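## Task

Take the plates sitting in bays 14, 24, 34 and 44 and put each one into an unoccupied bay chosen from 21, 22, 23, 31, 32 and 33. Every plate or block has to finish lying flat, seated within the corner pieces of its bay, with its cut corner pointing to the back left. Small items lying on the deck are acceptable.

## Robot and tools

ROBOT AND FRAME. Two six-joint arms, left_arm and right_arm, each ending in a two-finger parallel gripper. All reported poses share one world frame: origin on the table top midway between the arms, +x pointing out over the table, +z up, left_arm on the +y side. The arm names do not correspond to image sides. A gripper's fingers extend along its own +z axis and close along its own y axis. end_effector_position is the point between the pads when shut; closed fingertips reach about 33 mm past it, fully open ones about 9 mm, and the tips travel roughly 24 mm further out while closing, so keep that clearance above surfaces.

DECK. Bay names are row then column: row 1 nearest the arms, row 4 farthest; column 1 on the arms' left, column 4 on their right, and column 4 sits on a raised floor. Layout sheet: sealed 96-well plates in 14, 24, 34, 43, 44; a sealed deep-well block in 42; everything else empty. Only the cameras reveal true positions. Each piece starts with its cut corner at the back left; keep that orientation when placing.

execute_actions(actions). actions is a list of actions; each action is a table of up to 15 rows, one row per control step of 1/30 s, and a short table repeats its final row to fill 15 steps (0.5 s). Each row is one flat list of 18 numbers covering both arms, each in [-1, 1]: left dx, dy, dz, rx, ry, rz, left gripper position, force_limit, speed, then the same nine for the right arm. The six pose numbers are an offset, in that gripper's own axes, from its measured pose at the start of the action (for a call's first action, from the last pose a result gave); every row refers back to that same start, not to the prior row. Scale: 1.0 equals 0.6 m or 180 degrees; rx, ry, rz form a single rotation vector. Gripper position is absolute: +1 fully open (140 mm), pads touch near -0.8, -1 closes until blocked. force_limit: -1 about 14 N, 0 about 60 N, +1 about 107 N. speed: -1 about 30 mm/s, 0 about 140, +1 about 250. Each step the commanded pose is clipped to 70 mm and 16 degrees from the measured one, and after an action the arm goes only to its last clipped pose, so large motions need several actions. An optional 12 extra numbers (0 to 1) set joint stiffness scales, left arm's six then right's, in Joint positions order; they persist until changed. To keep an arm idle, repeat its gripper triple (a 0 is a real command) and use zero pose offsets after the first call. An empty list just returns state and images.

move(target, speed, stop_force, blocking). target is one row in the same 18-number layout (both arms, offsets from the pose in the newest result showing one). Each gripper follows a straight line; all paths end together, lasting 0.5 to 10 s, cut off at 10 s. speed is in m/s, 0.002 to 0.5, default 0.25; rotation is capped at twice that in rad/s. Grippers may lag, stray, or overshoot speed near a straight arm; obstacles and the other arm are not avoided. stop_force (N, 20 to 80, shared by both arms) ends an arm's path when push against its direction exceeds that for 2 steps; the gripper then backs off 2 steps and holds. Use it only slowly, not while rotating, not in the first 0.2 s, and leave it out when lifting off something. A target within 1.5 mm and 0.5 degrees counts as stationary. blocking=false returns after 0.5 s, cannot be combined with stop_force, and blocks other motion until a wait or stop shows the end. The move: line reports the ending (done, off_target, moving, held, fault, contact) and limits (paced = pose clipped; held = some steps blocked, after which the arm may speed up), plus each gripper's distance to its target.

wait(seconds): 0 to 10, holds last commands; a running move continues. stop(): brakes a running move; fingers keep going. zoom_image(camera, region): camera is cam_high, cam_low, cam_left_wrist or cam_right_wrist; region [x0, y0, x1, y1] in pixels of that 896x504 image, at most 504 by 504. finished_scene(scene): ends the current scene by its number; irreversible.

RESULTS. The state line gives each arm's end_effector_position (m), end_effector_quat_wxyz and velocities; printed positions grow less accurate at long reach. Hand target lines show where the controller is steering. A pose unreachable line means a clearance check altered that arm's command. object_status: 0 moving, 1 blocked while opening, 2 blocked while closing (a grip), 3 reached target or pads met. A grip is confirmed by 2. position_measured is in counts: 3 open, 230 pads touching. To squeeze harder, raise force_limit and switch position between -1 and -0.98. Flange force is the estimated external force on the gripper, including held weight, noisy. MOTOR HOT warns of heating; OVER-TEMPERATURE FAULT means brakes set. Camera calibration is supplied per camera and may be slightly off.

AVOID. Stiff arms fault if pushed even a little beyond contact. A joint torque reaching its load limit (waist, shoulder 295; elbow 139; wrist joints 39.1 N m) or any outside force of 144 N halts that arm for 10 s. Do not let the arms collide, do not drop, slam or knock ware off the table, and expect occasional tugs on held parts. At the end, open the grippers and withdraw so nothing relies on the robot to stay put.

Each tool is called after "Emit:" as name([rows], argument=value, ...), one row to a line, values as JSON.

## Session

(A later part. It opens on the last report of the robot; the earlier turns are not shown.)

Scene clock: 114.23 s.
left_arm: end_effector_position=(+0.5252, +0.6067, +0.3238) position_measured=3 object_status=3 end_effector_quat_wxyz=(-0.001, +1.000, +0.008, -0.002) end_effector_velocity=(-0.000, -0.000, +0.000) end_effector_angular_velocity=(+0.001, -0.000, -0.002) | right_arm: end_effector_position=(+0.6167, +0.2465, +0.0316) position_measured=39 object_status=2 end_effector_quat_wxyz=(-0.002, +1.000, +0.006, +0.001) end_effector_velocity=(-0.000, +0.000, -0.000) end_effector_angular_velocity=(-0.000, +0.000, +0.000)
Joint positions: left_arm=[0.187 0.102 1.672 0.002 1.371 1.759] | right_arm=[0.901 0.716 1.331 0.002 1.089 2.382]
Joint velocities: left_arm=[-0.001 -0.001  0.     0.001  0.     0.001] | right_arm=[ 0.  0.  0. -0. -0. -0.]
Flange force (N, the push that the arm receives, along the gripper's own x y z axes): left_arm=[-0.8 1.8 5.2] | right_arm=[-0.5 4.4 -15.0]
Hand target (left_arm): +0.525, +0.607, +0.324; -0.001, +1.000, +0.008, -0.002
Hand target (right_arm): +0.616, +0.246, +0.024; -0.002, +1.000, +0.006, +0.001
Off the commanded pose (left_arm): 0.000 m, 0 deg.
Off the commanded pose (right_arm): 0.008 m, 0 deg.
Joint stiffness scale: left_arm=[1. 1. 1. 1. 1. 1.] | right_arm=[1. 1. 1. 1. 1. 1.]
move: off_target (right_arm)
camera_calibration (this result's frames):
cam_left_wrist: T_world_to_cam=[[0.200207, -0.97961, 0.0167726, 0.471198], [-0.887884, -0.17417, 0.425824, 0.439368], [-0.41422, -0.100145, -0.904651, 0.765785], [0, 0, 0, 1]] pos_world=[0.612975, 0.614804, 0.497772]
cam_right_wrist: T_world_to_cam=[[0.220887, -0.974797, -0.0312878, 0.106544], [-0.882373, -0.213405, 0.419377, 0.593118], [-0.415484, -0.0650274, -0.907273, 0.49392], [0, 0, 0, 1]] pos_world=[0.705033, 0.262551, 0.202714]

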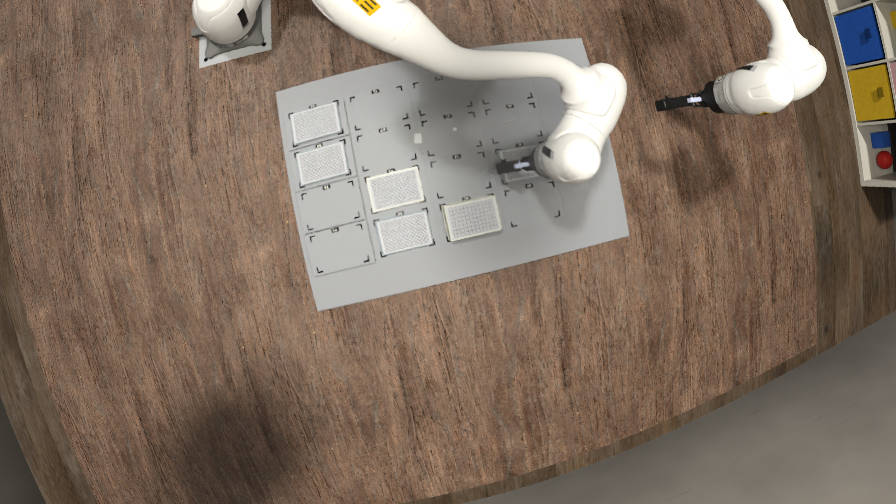

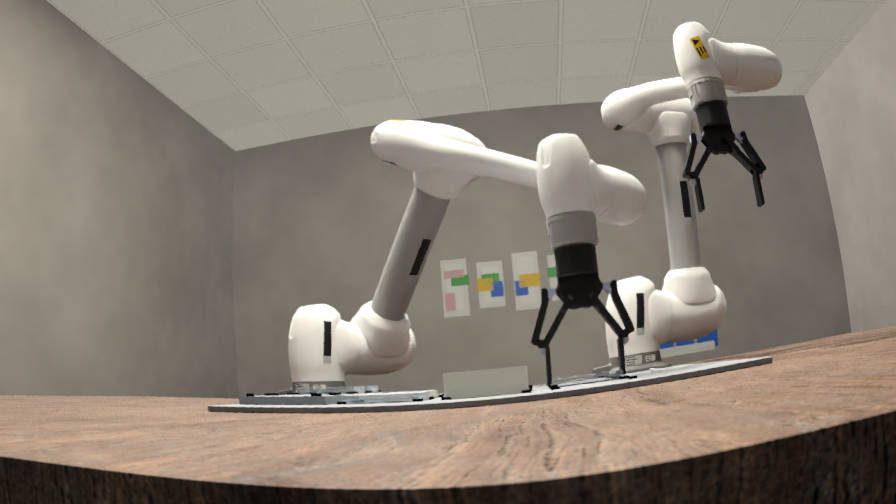

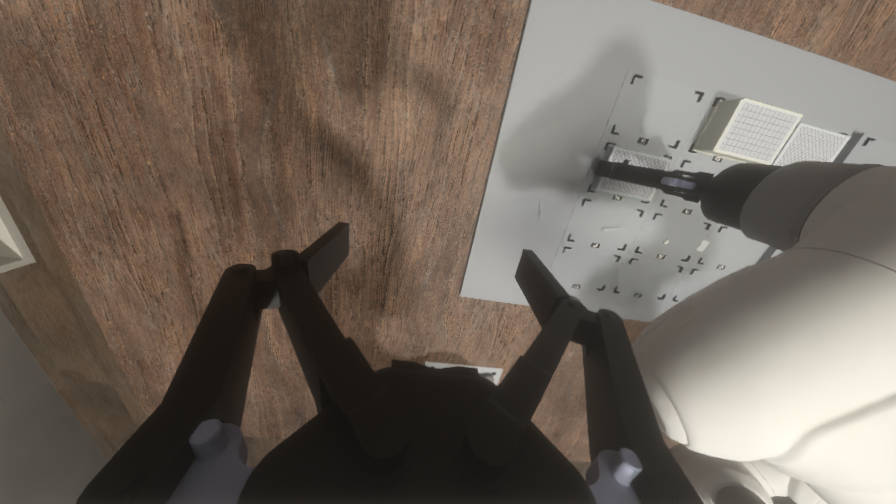

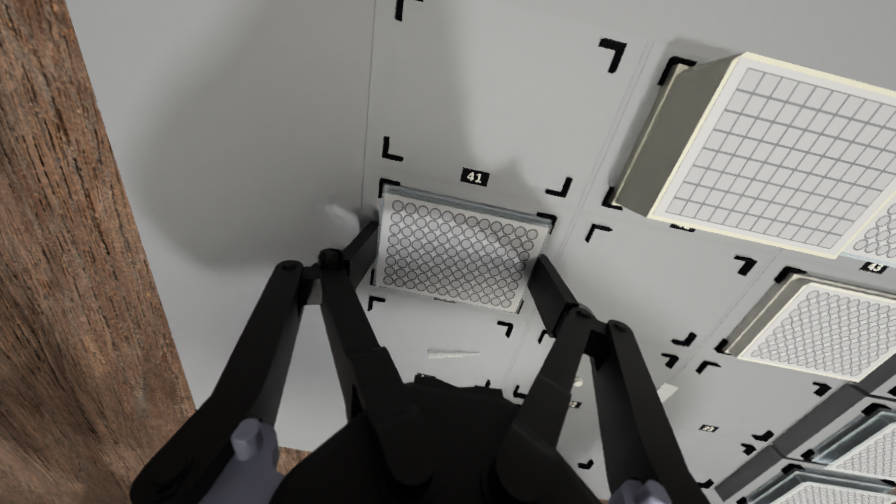

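Emit:
move(target=[0,0,0,0,0,0,1,0,0,0,0,0,0,0,0,0.9,0,0])

Emit:
move(target=[0,0,0,0,0,0,1,0,0,0,0,-0.058,0,0,0,1,0,0], speed=0.15)

Emit:
move(target=[0,0,0,0,0,0,1,0,0,-0.190,0.8195,-0.004,0,0,-0.002,1,0,0], speed=0.4)

Emit:
zoom_image(camera="cam_right_wrist", region=[320, 130, 620, 340])

Scene clock: 119.13 s.
left_arm: end_effector_position=(+0.5252, +0.6067, +0.3238) position_measured=3 object_status=3 end_effector_quat_wxyz=(-0.001, +1.000, +0.008, -0.002) end_effector_velocity=(+0.000, -0.000, +0.001) end_effector_angular_velocity=(+0.000, -0.003, +0.000) | right_arm: end_effector_position=(+0.6167, +0.2465, +0.0316) position_measured=16 object_status=3 end_effector_quat_wxyz=(-0.003, +1.000, +0.006, +0.001) end_effector_velocity=(-0.001, -0.000, -0.001) end_effector_angular_velocity=(+0.001, +0.003, -0.002)
Joint positions: left_arm=[0.187 0.102 1.672 0.002 1.371 1.759] | right_arm=[0.901 0.716 1.331 0.002 1.089 2.382]
Joint velocities: left_arm=[-0.    -0.002  0.    -0.001 -0.002 -0.001] | right_arm=[-0.     0.     0.001  0.003  0.     0.   ]
Flange force (N, the push that the arm receives, along the gripper's own x y z axes): left_arm=[-1.3 1.9 4.7] | right_arm=[4.2 2.8 3.3]
Hand target (left_arm): +0.525, +0.607, +0.324; -0.001, +1.000, +0.008, -0.002
Hand target (right_arm): +0.617, +0.247, +0.032; -0.002, +1.000, +0.006, +0.001
Off the commanded pose (left_arm): 0.000 m, 0 deg.
Off the commanded pose (right_arm): 0.000 m, 0 deg.
Joint stiffness scale: left_arm=[1. 1. 1. 1. 1. 1.] | right_arm=[1. 1. 1. 1. 1. 1.]
move: done
camera_calibration (this result's frames):
cam_left_wrist: T_world_to_cam=[[0.200207, -0.97961, 0.0167727, 0.471198], [-0.887885, -0.17417, 0.425824, 0.439368], [-0.41422, -0.100145, -0.904651, 0.765785], [0, 0, 0, 1]] pos_world=[0.612975, 0.614804, 0.497772]
cam_right_wrist: T_world_to_cam=[[0.220888, -0.974797, -0.0313016, 0.106547], [-0.882379, -0.213412, 0.419359, 0.59313], [-0.41547, -0.0650114, -0.907281, 0.493904], [0, 0, 0, 1]] pos_world=[0.705033, 0.262552, 0.20271]

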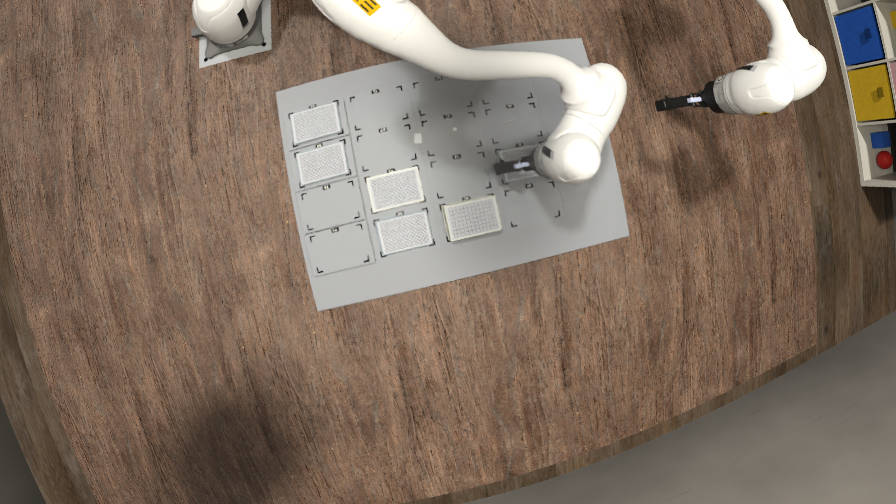

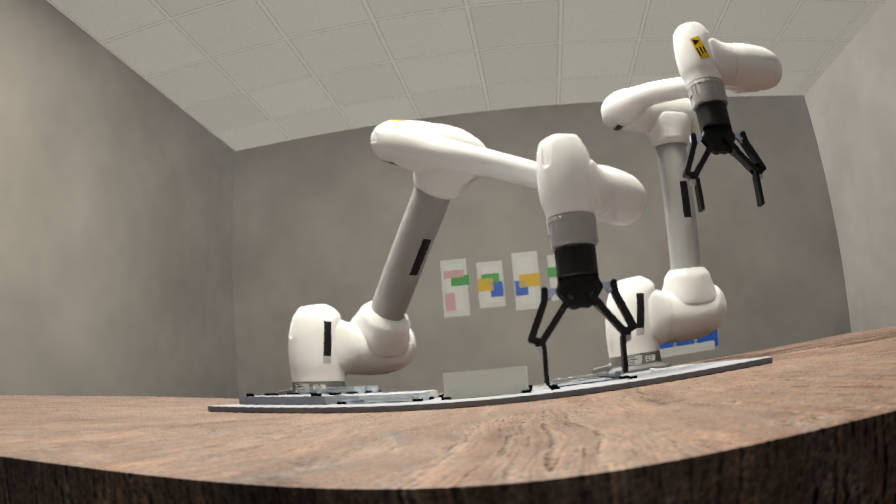

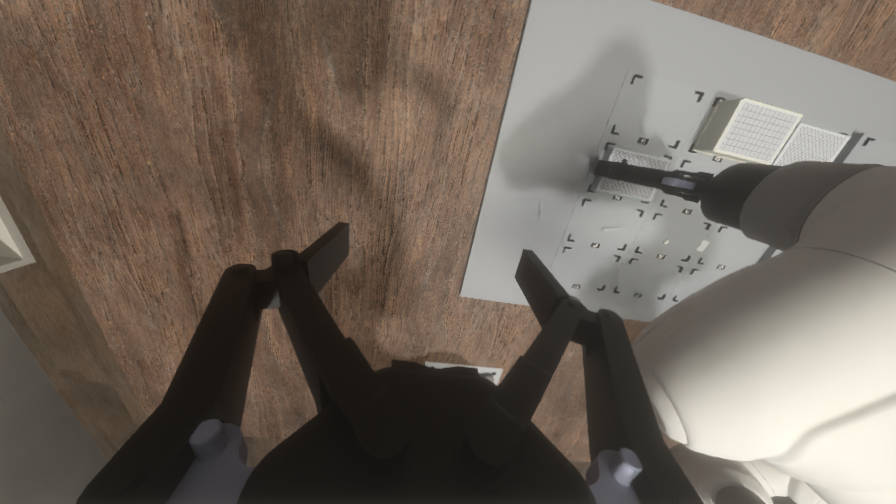

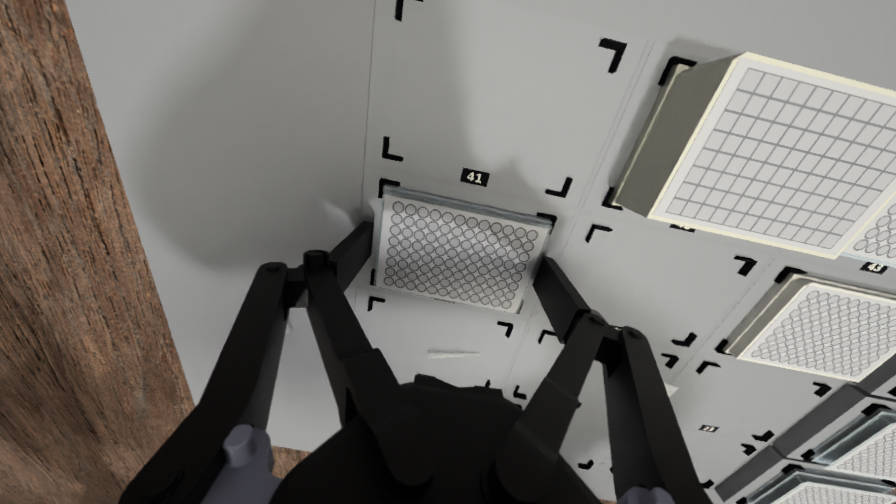

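Scene clock: 119.97 s.
left_arm: end_effector_position=(+0.5252, +0.6067, +0.3238) position_measured=3 object_status=3 end_effector_quat_wxyz=(-0.001, +1.000, +0.008, -0.002) end_effector_velocity=(+0.000, +0.000, +0.001) end_effector_angular_velocity=(+0.001, -0.002, +0.000) | right_arm: end_effector_position=(+0.6163, +0.2461, +0.0613) position_measured=3 object_status=3 end_effector_quat_wxyz=(-0.002, +1.000, +0.006, +0.001) end_effector_velocity=(-0.000, -0.001, +0.001) end_effector_angular_velocity=(-0.003, +0.002, -0.000)
Joint positions: left_arm=[0.187 0.102 1.672 0.002 1.371 1.759] | right_arm=[0.901 0.694 1.311 0.002 1.132 2.382]
Joint velocities: left_arm=[-0.    -0.002 -0.     0.001 -0.001 -0.001] | right_arm=[-0.    -0.    -0.001 -0.001  0.004  0.   ]
Flange force (N, the push that the arm receives, along the gripper's own x y z axes): left_arm=[-0.8 0.8 5.1] | right_arm=[4.9 4.4 2.7]
Hand target (left_arm): +0.525, +0.607, +0.324; -0.001, +1.000, +0.008, -0.002
Hand target (right_arm): +0.617, +0.246, +0.066; -0.003, +1.000, +0.006, +0.001
Off the commanded pose (left_arm): 0.000 m, 0 deg.
Off the commanded pose (right_arm): 0.005 m, 0 deg.
Joint stiffness scale: left_arm=[1. 1. 1. 1. 1. 1.] | right_arm=[1. 1. 1. 1. 1. 1.]
move: off_target (right_arm)
camera_calibration (this result's frames):
cam_left_wrist: T_world_to_cam=[[0.200207, -0.97961, 0.0167726, 0.471198], [-0.887885, -0.17417, 0.425824, 0.439368], [-0.41422, -0.100145, -0.904651, 0.765785], [0, 0, 0, 1]] pos_world=[0.612975, 0.614804, 0.497772]
cam_right_wrist: T_world_to_cam=[[0.220912, -0.974819, -0.0304108, 0.107049], [-0.881894, -0.212975, 0.420599, 0.579658], [-0.416485, -0.0660965, -0.906737, 0.521551], [0, 0, 0, 1]] pos_world=[0.704767, 0.262279, 0.232361]

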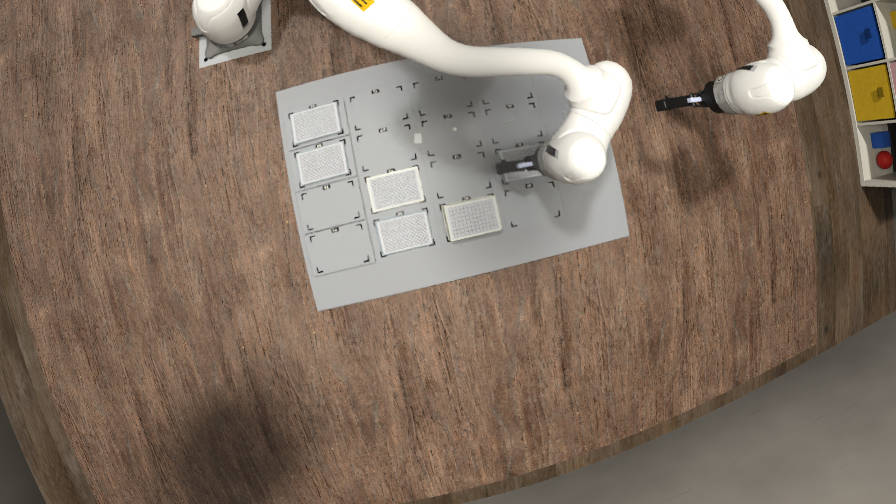

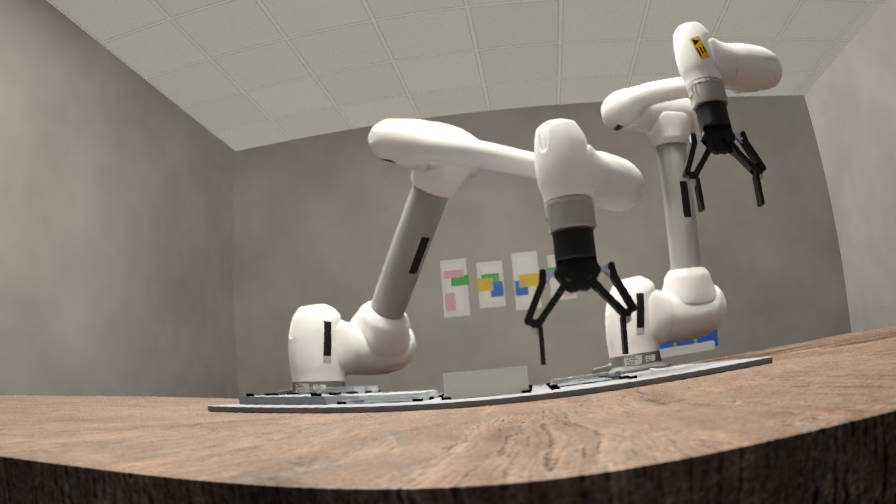

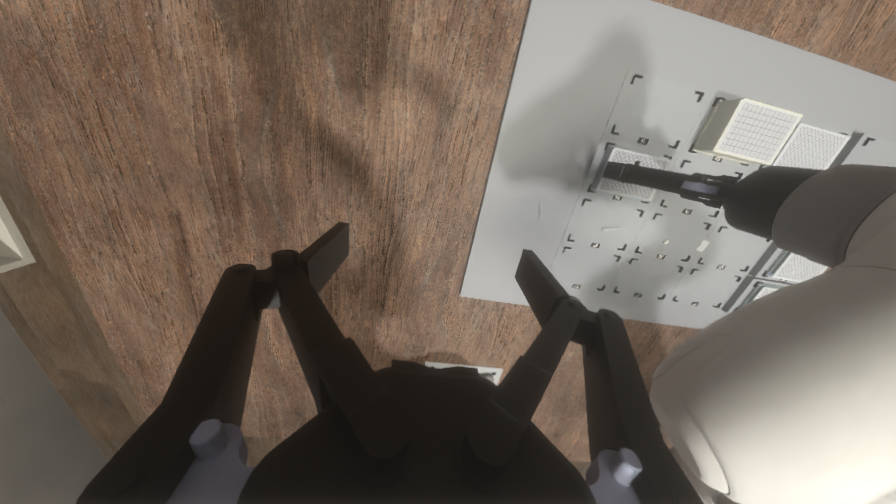

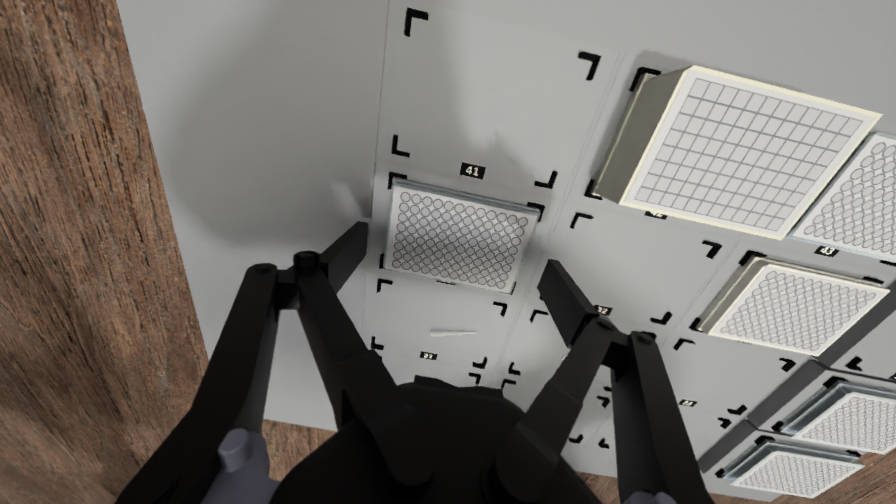

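Scene clock: 121.90 s.
left_arm: end_effector_position=(+0.5252, +0.6067, +0.3238) position_measured=3 object_status=3 end_effector_quat_wxyz=(-0.001, +1.000, +0.008, -0.002) end_effector_velocity=(-0.000, -0.001, +0.000) end_effector_angular_velocity=(-0.001, +0.000, +0.000) | right_arm: end_effector_position=(+0.5075, -0.2467, +0.0620) position_measured=3 object_status=3 end_effector_quat_wxyz=(+0.000, +1.000, +0.007, -0.001) end_effector_velocity=(-0.001, -0.003, -0.000) end_effector_angular_velocity=(+0.001, +0.001, +0.003)
Joint positions: left_arm=[0.187 0.102 1.672 0.002 1.371 1.759] | right_arm=[0.396 0.161 2.133 0.    0.85  1.876]
Joint velocities: left_arm=[-0.    -0.    -0.    -0.001  0.001 -0.   ] | right_arm=[-0.005 -0.002  0.004  0.002 -0.    -0.009]
Flange force (N, the push that the arm receives, along the gripper's own x y z axes): left_arm=[-0.5 1.2 4.4] | right_arm=[3.8 5.5 2.0]
Hand target (left_arm): +0.525, +0.607, +0.324; -0.001, +1.000, +0.008, -0.002
Hand target (right_arm): +0.507, -0.247, +0.062; -0.002, +1.000, +0.009, +0.001
Off the commanded pose (left_arm): 0.000 m, 0 deg.
Off the commanded pose (right_arm): 0.000 m, 0 deg.
Joint stiffness scale: left_arm=[1. 1. 1. 1. 1. 1.] | right_arm=[1. 1. 1. 1. 1. 1.]
move: done
camera_calibration (this result's frames):
cam_left_wrist: T_world_to_cam=[[0.200207, -0.97961, 0.0167727, 0.471198], [-0.887885, -0.17417, 0.425824, 0.439368], [-0.41422, -0.100145, -0.904651, 0.765785], [0, 0, 0, 1]] pos_world=[0.612975, 0.614804, 0.497772]
cam_right_wrist: T_world_to_cam=[[0.222831, -0.974484, -0.0269514, -0.350367], [-0.879581, -0.212897, 0.425455, 0.37707], [-0.420337, -0.0710985, -0.904578, 0.444846], [0, 0, 0, 1]] pos_world=[0.596721, -0.229522, 0.232529]

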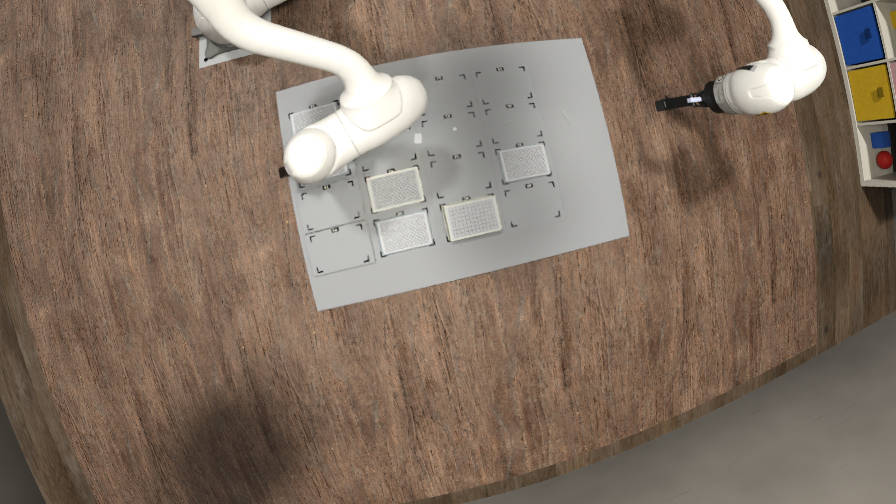

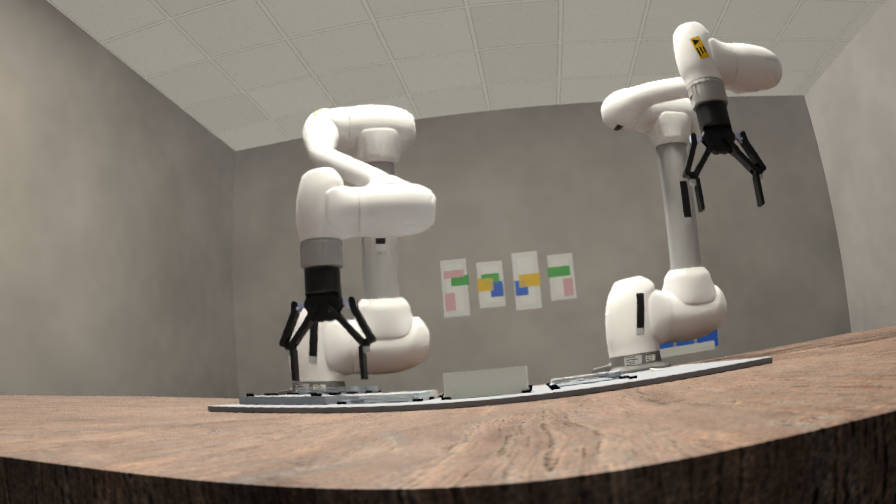

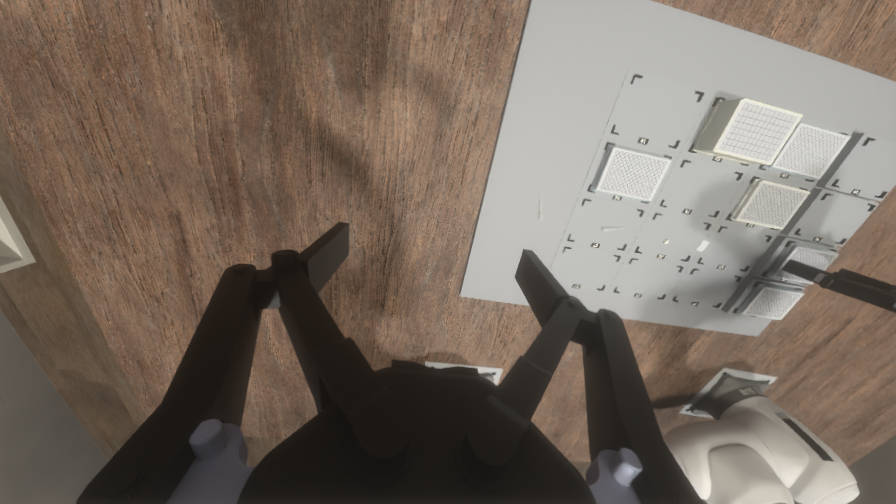

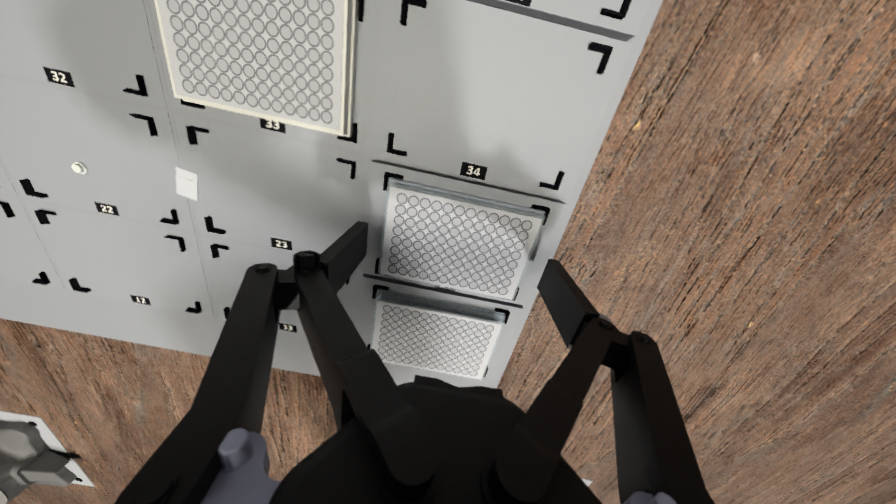

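Region (320, 130, 620, 340) of cam_right_wrist's 896x504 image, scaled by 1.680, with more detail than that image has; it fills the top 353 rows of this view, and the rest is white.

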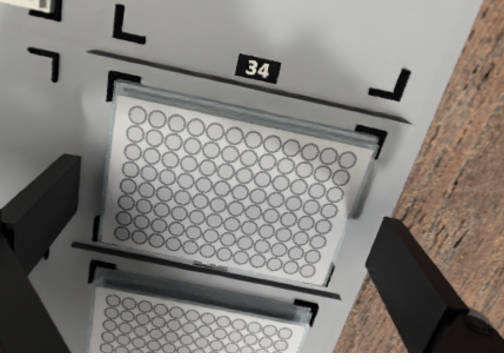

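Well aligned. Descend and grip.

Emit:
move(target=[0,0,0,0,0,0,1,0,0,0,0,0.0355,0,0,0,1,0,0], speed=0.05)

Emit:
move(target=[0,0,0,0,0,0,1,0,0,0,0,0,0,0,0,-1,0,-0.6])

Emit:
zoom_image(camera="cam_right_wrist", region=[320, 130, 620, 340])

Emit:
zoom_image(camera="cam_right_wrist", region=[100, 80, 300, 260])

Scene clock: 126.30 s.
left_arm: end_effector_position=(+0.5252, +0.6067, +0.3238) position_measured=3 object_status=3 end_effector_quat_wxyz=(-0.001, +1.000, +0.008, -0.002) end_effector_velocity=(+0.000, +0.001, -0.001) end_effector_angular_velocity=(+0.001, +0.001, +0.000) | right_arm: end_effector_position=(+0.5086, -0.2466, +0.0440) position_measured=3 object_status=3 end_effector_quat_wxyz=(-0.000, +1.000, +0.007, -0.001) end_effector_velocity=(+0.001, +0.001, -0.001) end_effector_angular_velocity=(+0.001, -0.002, +0.001)
Joint positions: left_arm=[0.187 0.102 1.672 0.002 1.371 1.759] | right_arm=[0.396 0.185 2.147 0.001 0.811 1.875]
Joint velocities: left_arm=[ 0.     0.001  0.     0.001 -0.    -0.   ] | right_arm=[ 0.001  0.002  0.     0.    -0.005 -0.001]
Flange force (N, the push that the arm receives, along the gripper's own x y z axes): left_arm=[-0.6 1.2 5.3] | right_arm=[3.6 9.4 2.9]
Hand target (left_arm): +0.525, +0.607, +0.324; -0.001, +1.000, +0.008, -0.002
Hand target (right_arm): +0.507, -0.247, +0.041; +0.000, +1.000, +0.007, -0.001
Off the commanded pose (left_arm): 0.000 m, 0 deg.
Off the commanded pose (right_arm): 0.004 m, 0 deg.
Joint stiffness scale: left_arm=[1. 1. 1. 1. 1. 1.] | right_arm=[1. 1. 1. 1. 1. 1.]
move: off_target (right_arm)
camera_calibration (this result's frames):
cam_left_wrist: T_world_to_cam=[[0.200207, -0.97961, 0.0167726, 0.471198], [-0.887884, -0.17417, 0.425824, 0.439368], [-0.41422, -0.100145, -0.904651, 0.765785], [0, 0, 0, 1]] pos_world=[0.612975, 0.614804, 0.497772]
cam_right_wrist: T_world_to_cam=[[0.223131, -0.974406, -0.0272947, -0.351116], [-0.880211, -0.213434, 0.423881, 0.385917], [-0.418858, -0.0705559, -0.905306, 0.428507], [0, 0, 0, 1]] pos_world=[0.597517, -0.229528, 0.214764]

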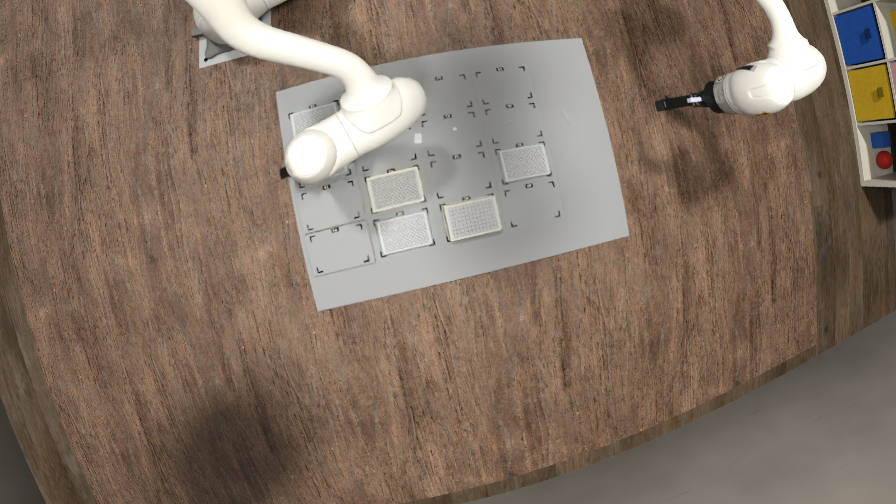

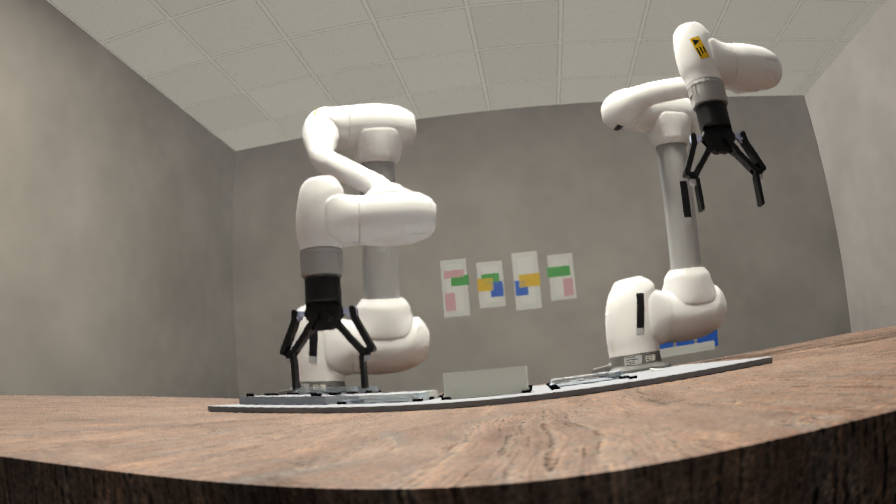

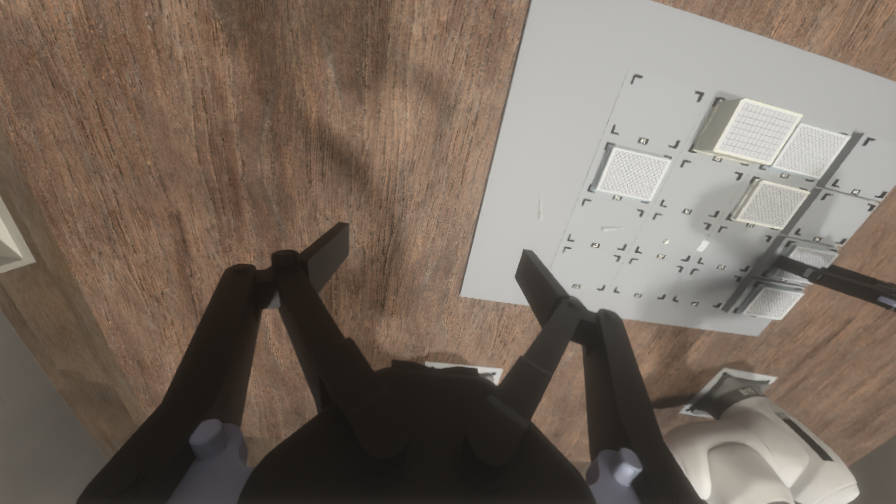

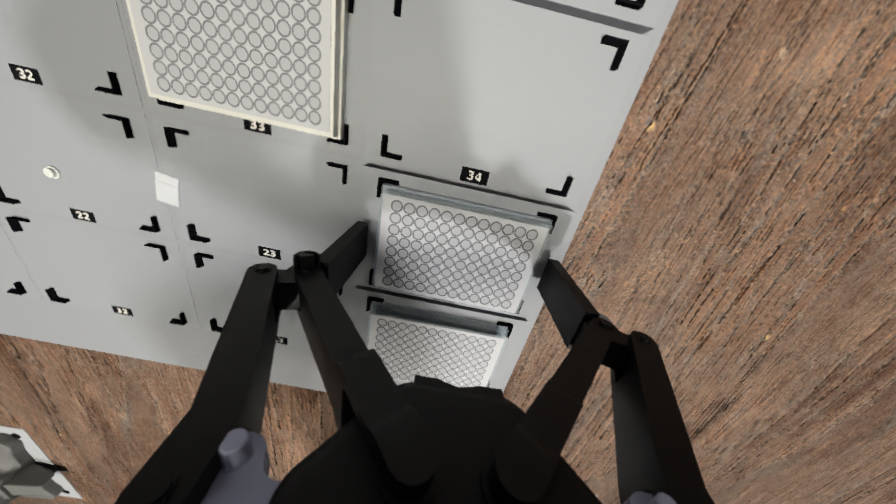

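Scene clock: 126.80 s.
left_arm: end_effector_position=(+0.5252, +0.6067, +0.3238) position_measured=3 object_status=3 end_effector_quat_wxyz=(-0.001, +1.000, +0.008, -0.002) end_effector_velocity=(+0.000, -0.000, -0.001) end_effector_angular_velocity=(-0.001, +0.001, -0.001) | right_arm: end_effector_position=(+0.5089, -0.2465, +0.0446) position_measured=37 object_status=0 end_effector_quat_wxyz=(-0.000, +1.000, +0.007, -0.000) end_effector_velocity=(-0.000, -0.000, +0.000) end_effector_angular_velocity=(+0.000, +0.000, -0.001)
Joint positions: left_arm=[0.187 0.102 1.672 0.002 1.371 1.759] | right_arm=[0.396 0.184 2.146 0.001 0.812 1.875]
Joint velocities: left_arm=[-0.     0.001  0.    -0.001 -0.     0.001] | right_arm=[-0.    -0.     0.     0.001 -0.     0.   ]
Flange force (N, the push that the arm receives, along the gripper's own x y z axes): left_arm=[0.5 1.8 4.8] | right_arm=[-10.4 12.3 -42.6]
Hand target (left_arm): +0.525, +0.607, +0.324; -0.001, +1.000, +0.008, -0.002
Hand target (right_arm): +0.509, -0.247, +0.044; -0.000, +1.000, +0.007, -0.001
Off the commanded pose (left_arm): 0.000 m, 0 deg.
Off the commanded pose (right_arm): 0.001 m, 0 deg.
Joint stiffness scale: left_arm=[1. 1. 1. 1. 1. 1.] | right_arm=[1. 1. 1. 1. 1. 1.]
move: done
camera_calibration (this result's frames):
cam_left_wrist: T_world_to_cam=[[0.200207, -0.97961, 0.0167727, 0.471198], [-0.887884, -0.17417, 0.425824, 0.439368], [-0.41422, -0.100145, -0.904651, 0.765785], [0, 0, 0, 1]] pos_world=[0.612975, 0.614804, 0.497772]
cam_right_wrist: T_world_to_cam=[[0.223148, -0.974401, -0.0273569, -0.351078], [-0.88048, -0.213523, 0.423275, 0.386119], [-0.418281, -0.0703661, -0.905588, 0.428872], [0, 0, 0, 1]] pos_world=[0.597702, -0.229467, 0.215342]

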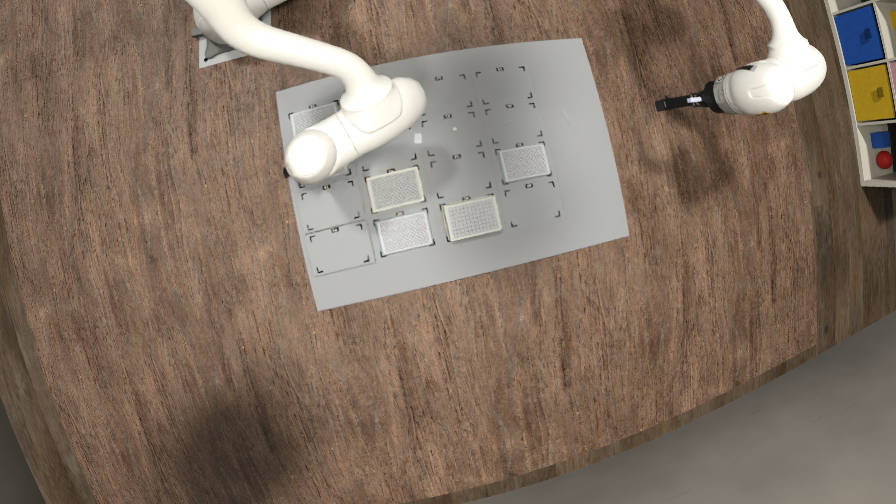

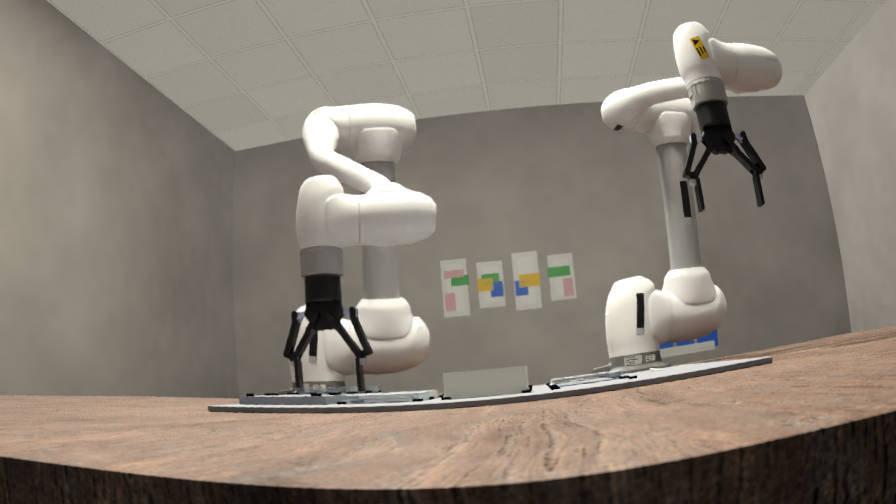

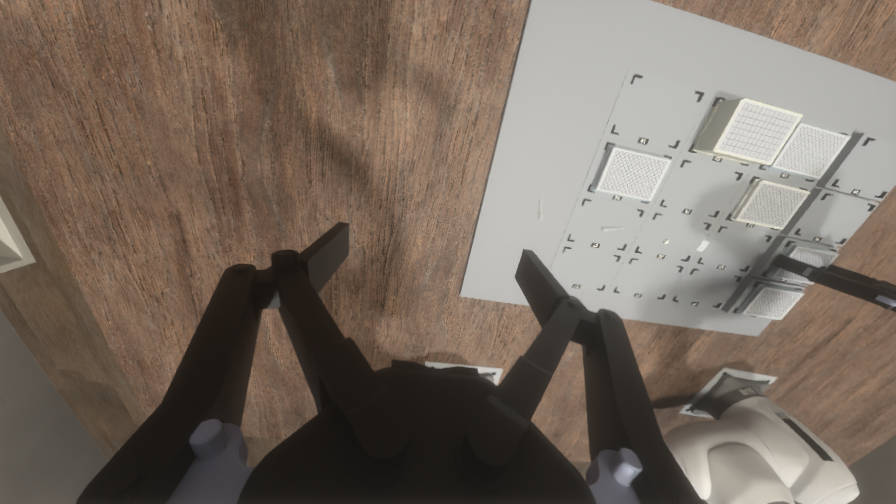

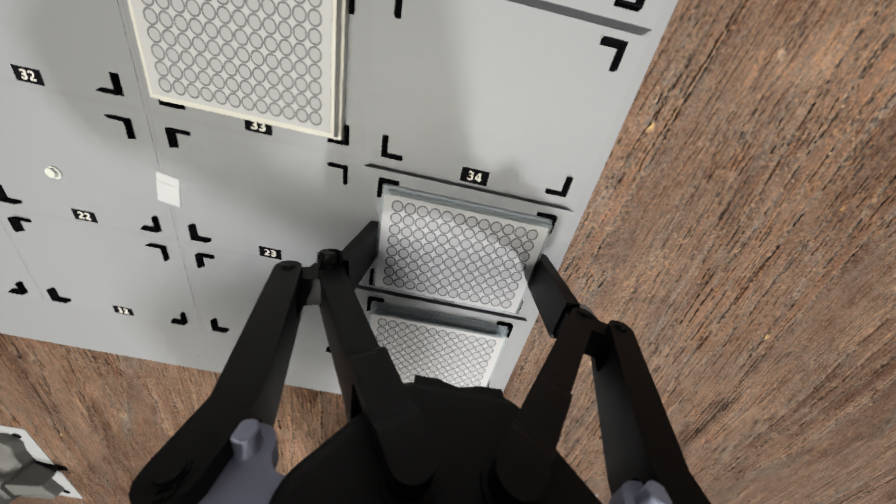

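Region (320, 130, 620, 340) of cam_right_wrist's 896x504 image, scaled by 1.680, with more detail than that image has; it fills the top 353 rows of this view, and the rest is white.

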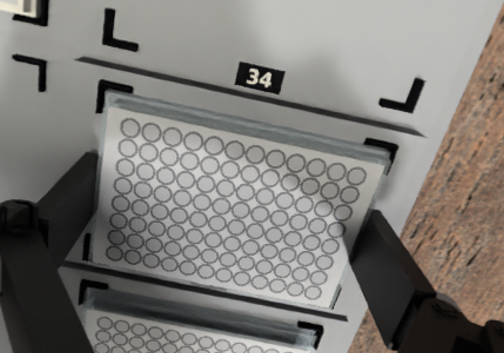

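Region (100, 80, 300, 260) of cam_right_wrist's 896x504 image, scaled by 2.520, with more detail than that image has; it fills the top 454 rows of this view, and the rest is white.

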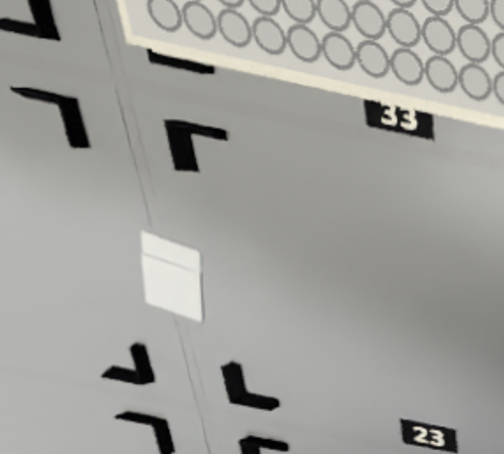

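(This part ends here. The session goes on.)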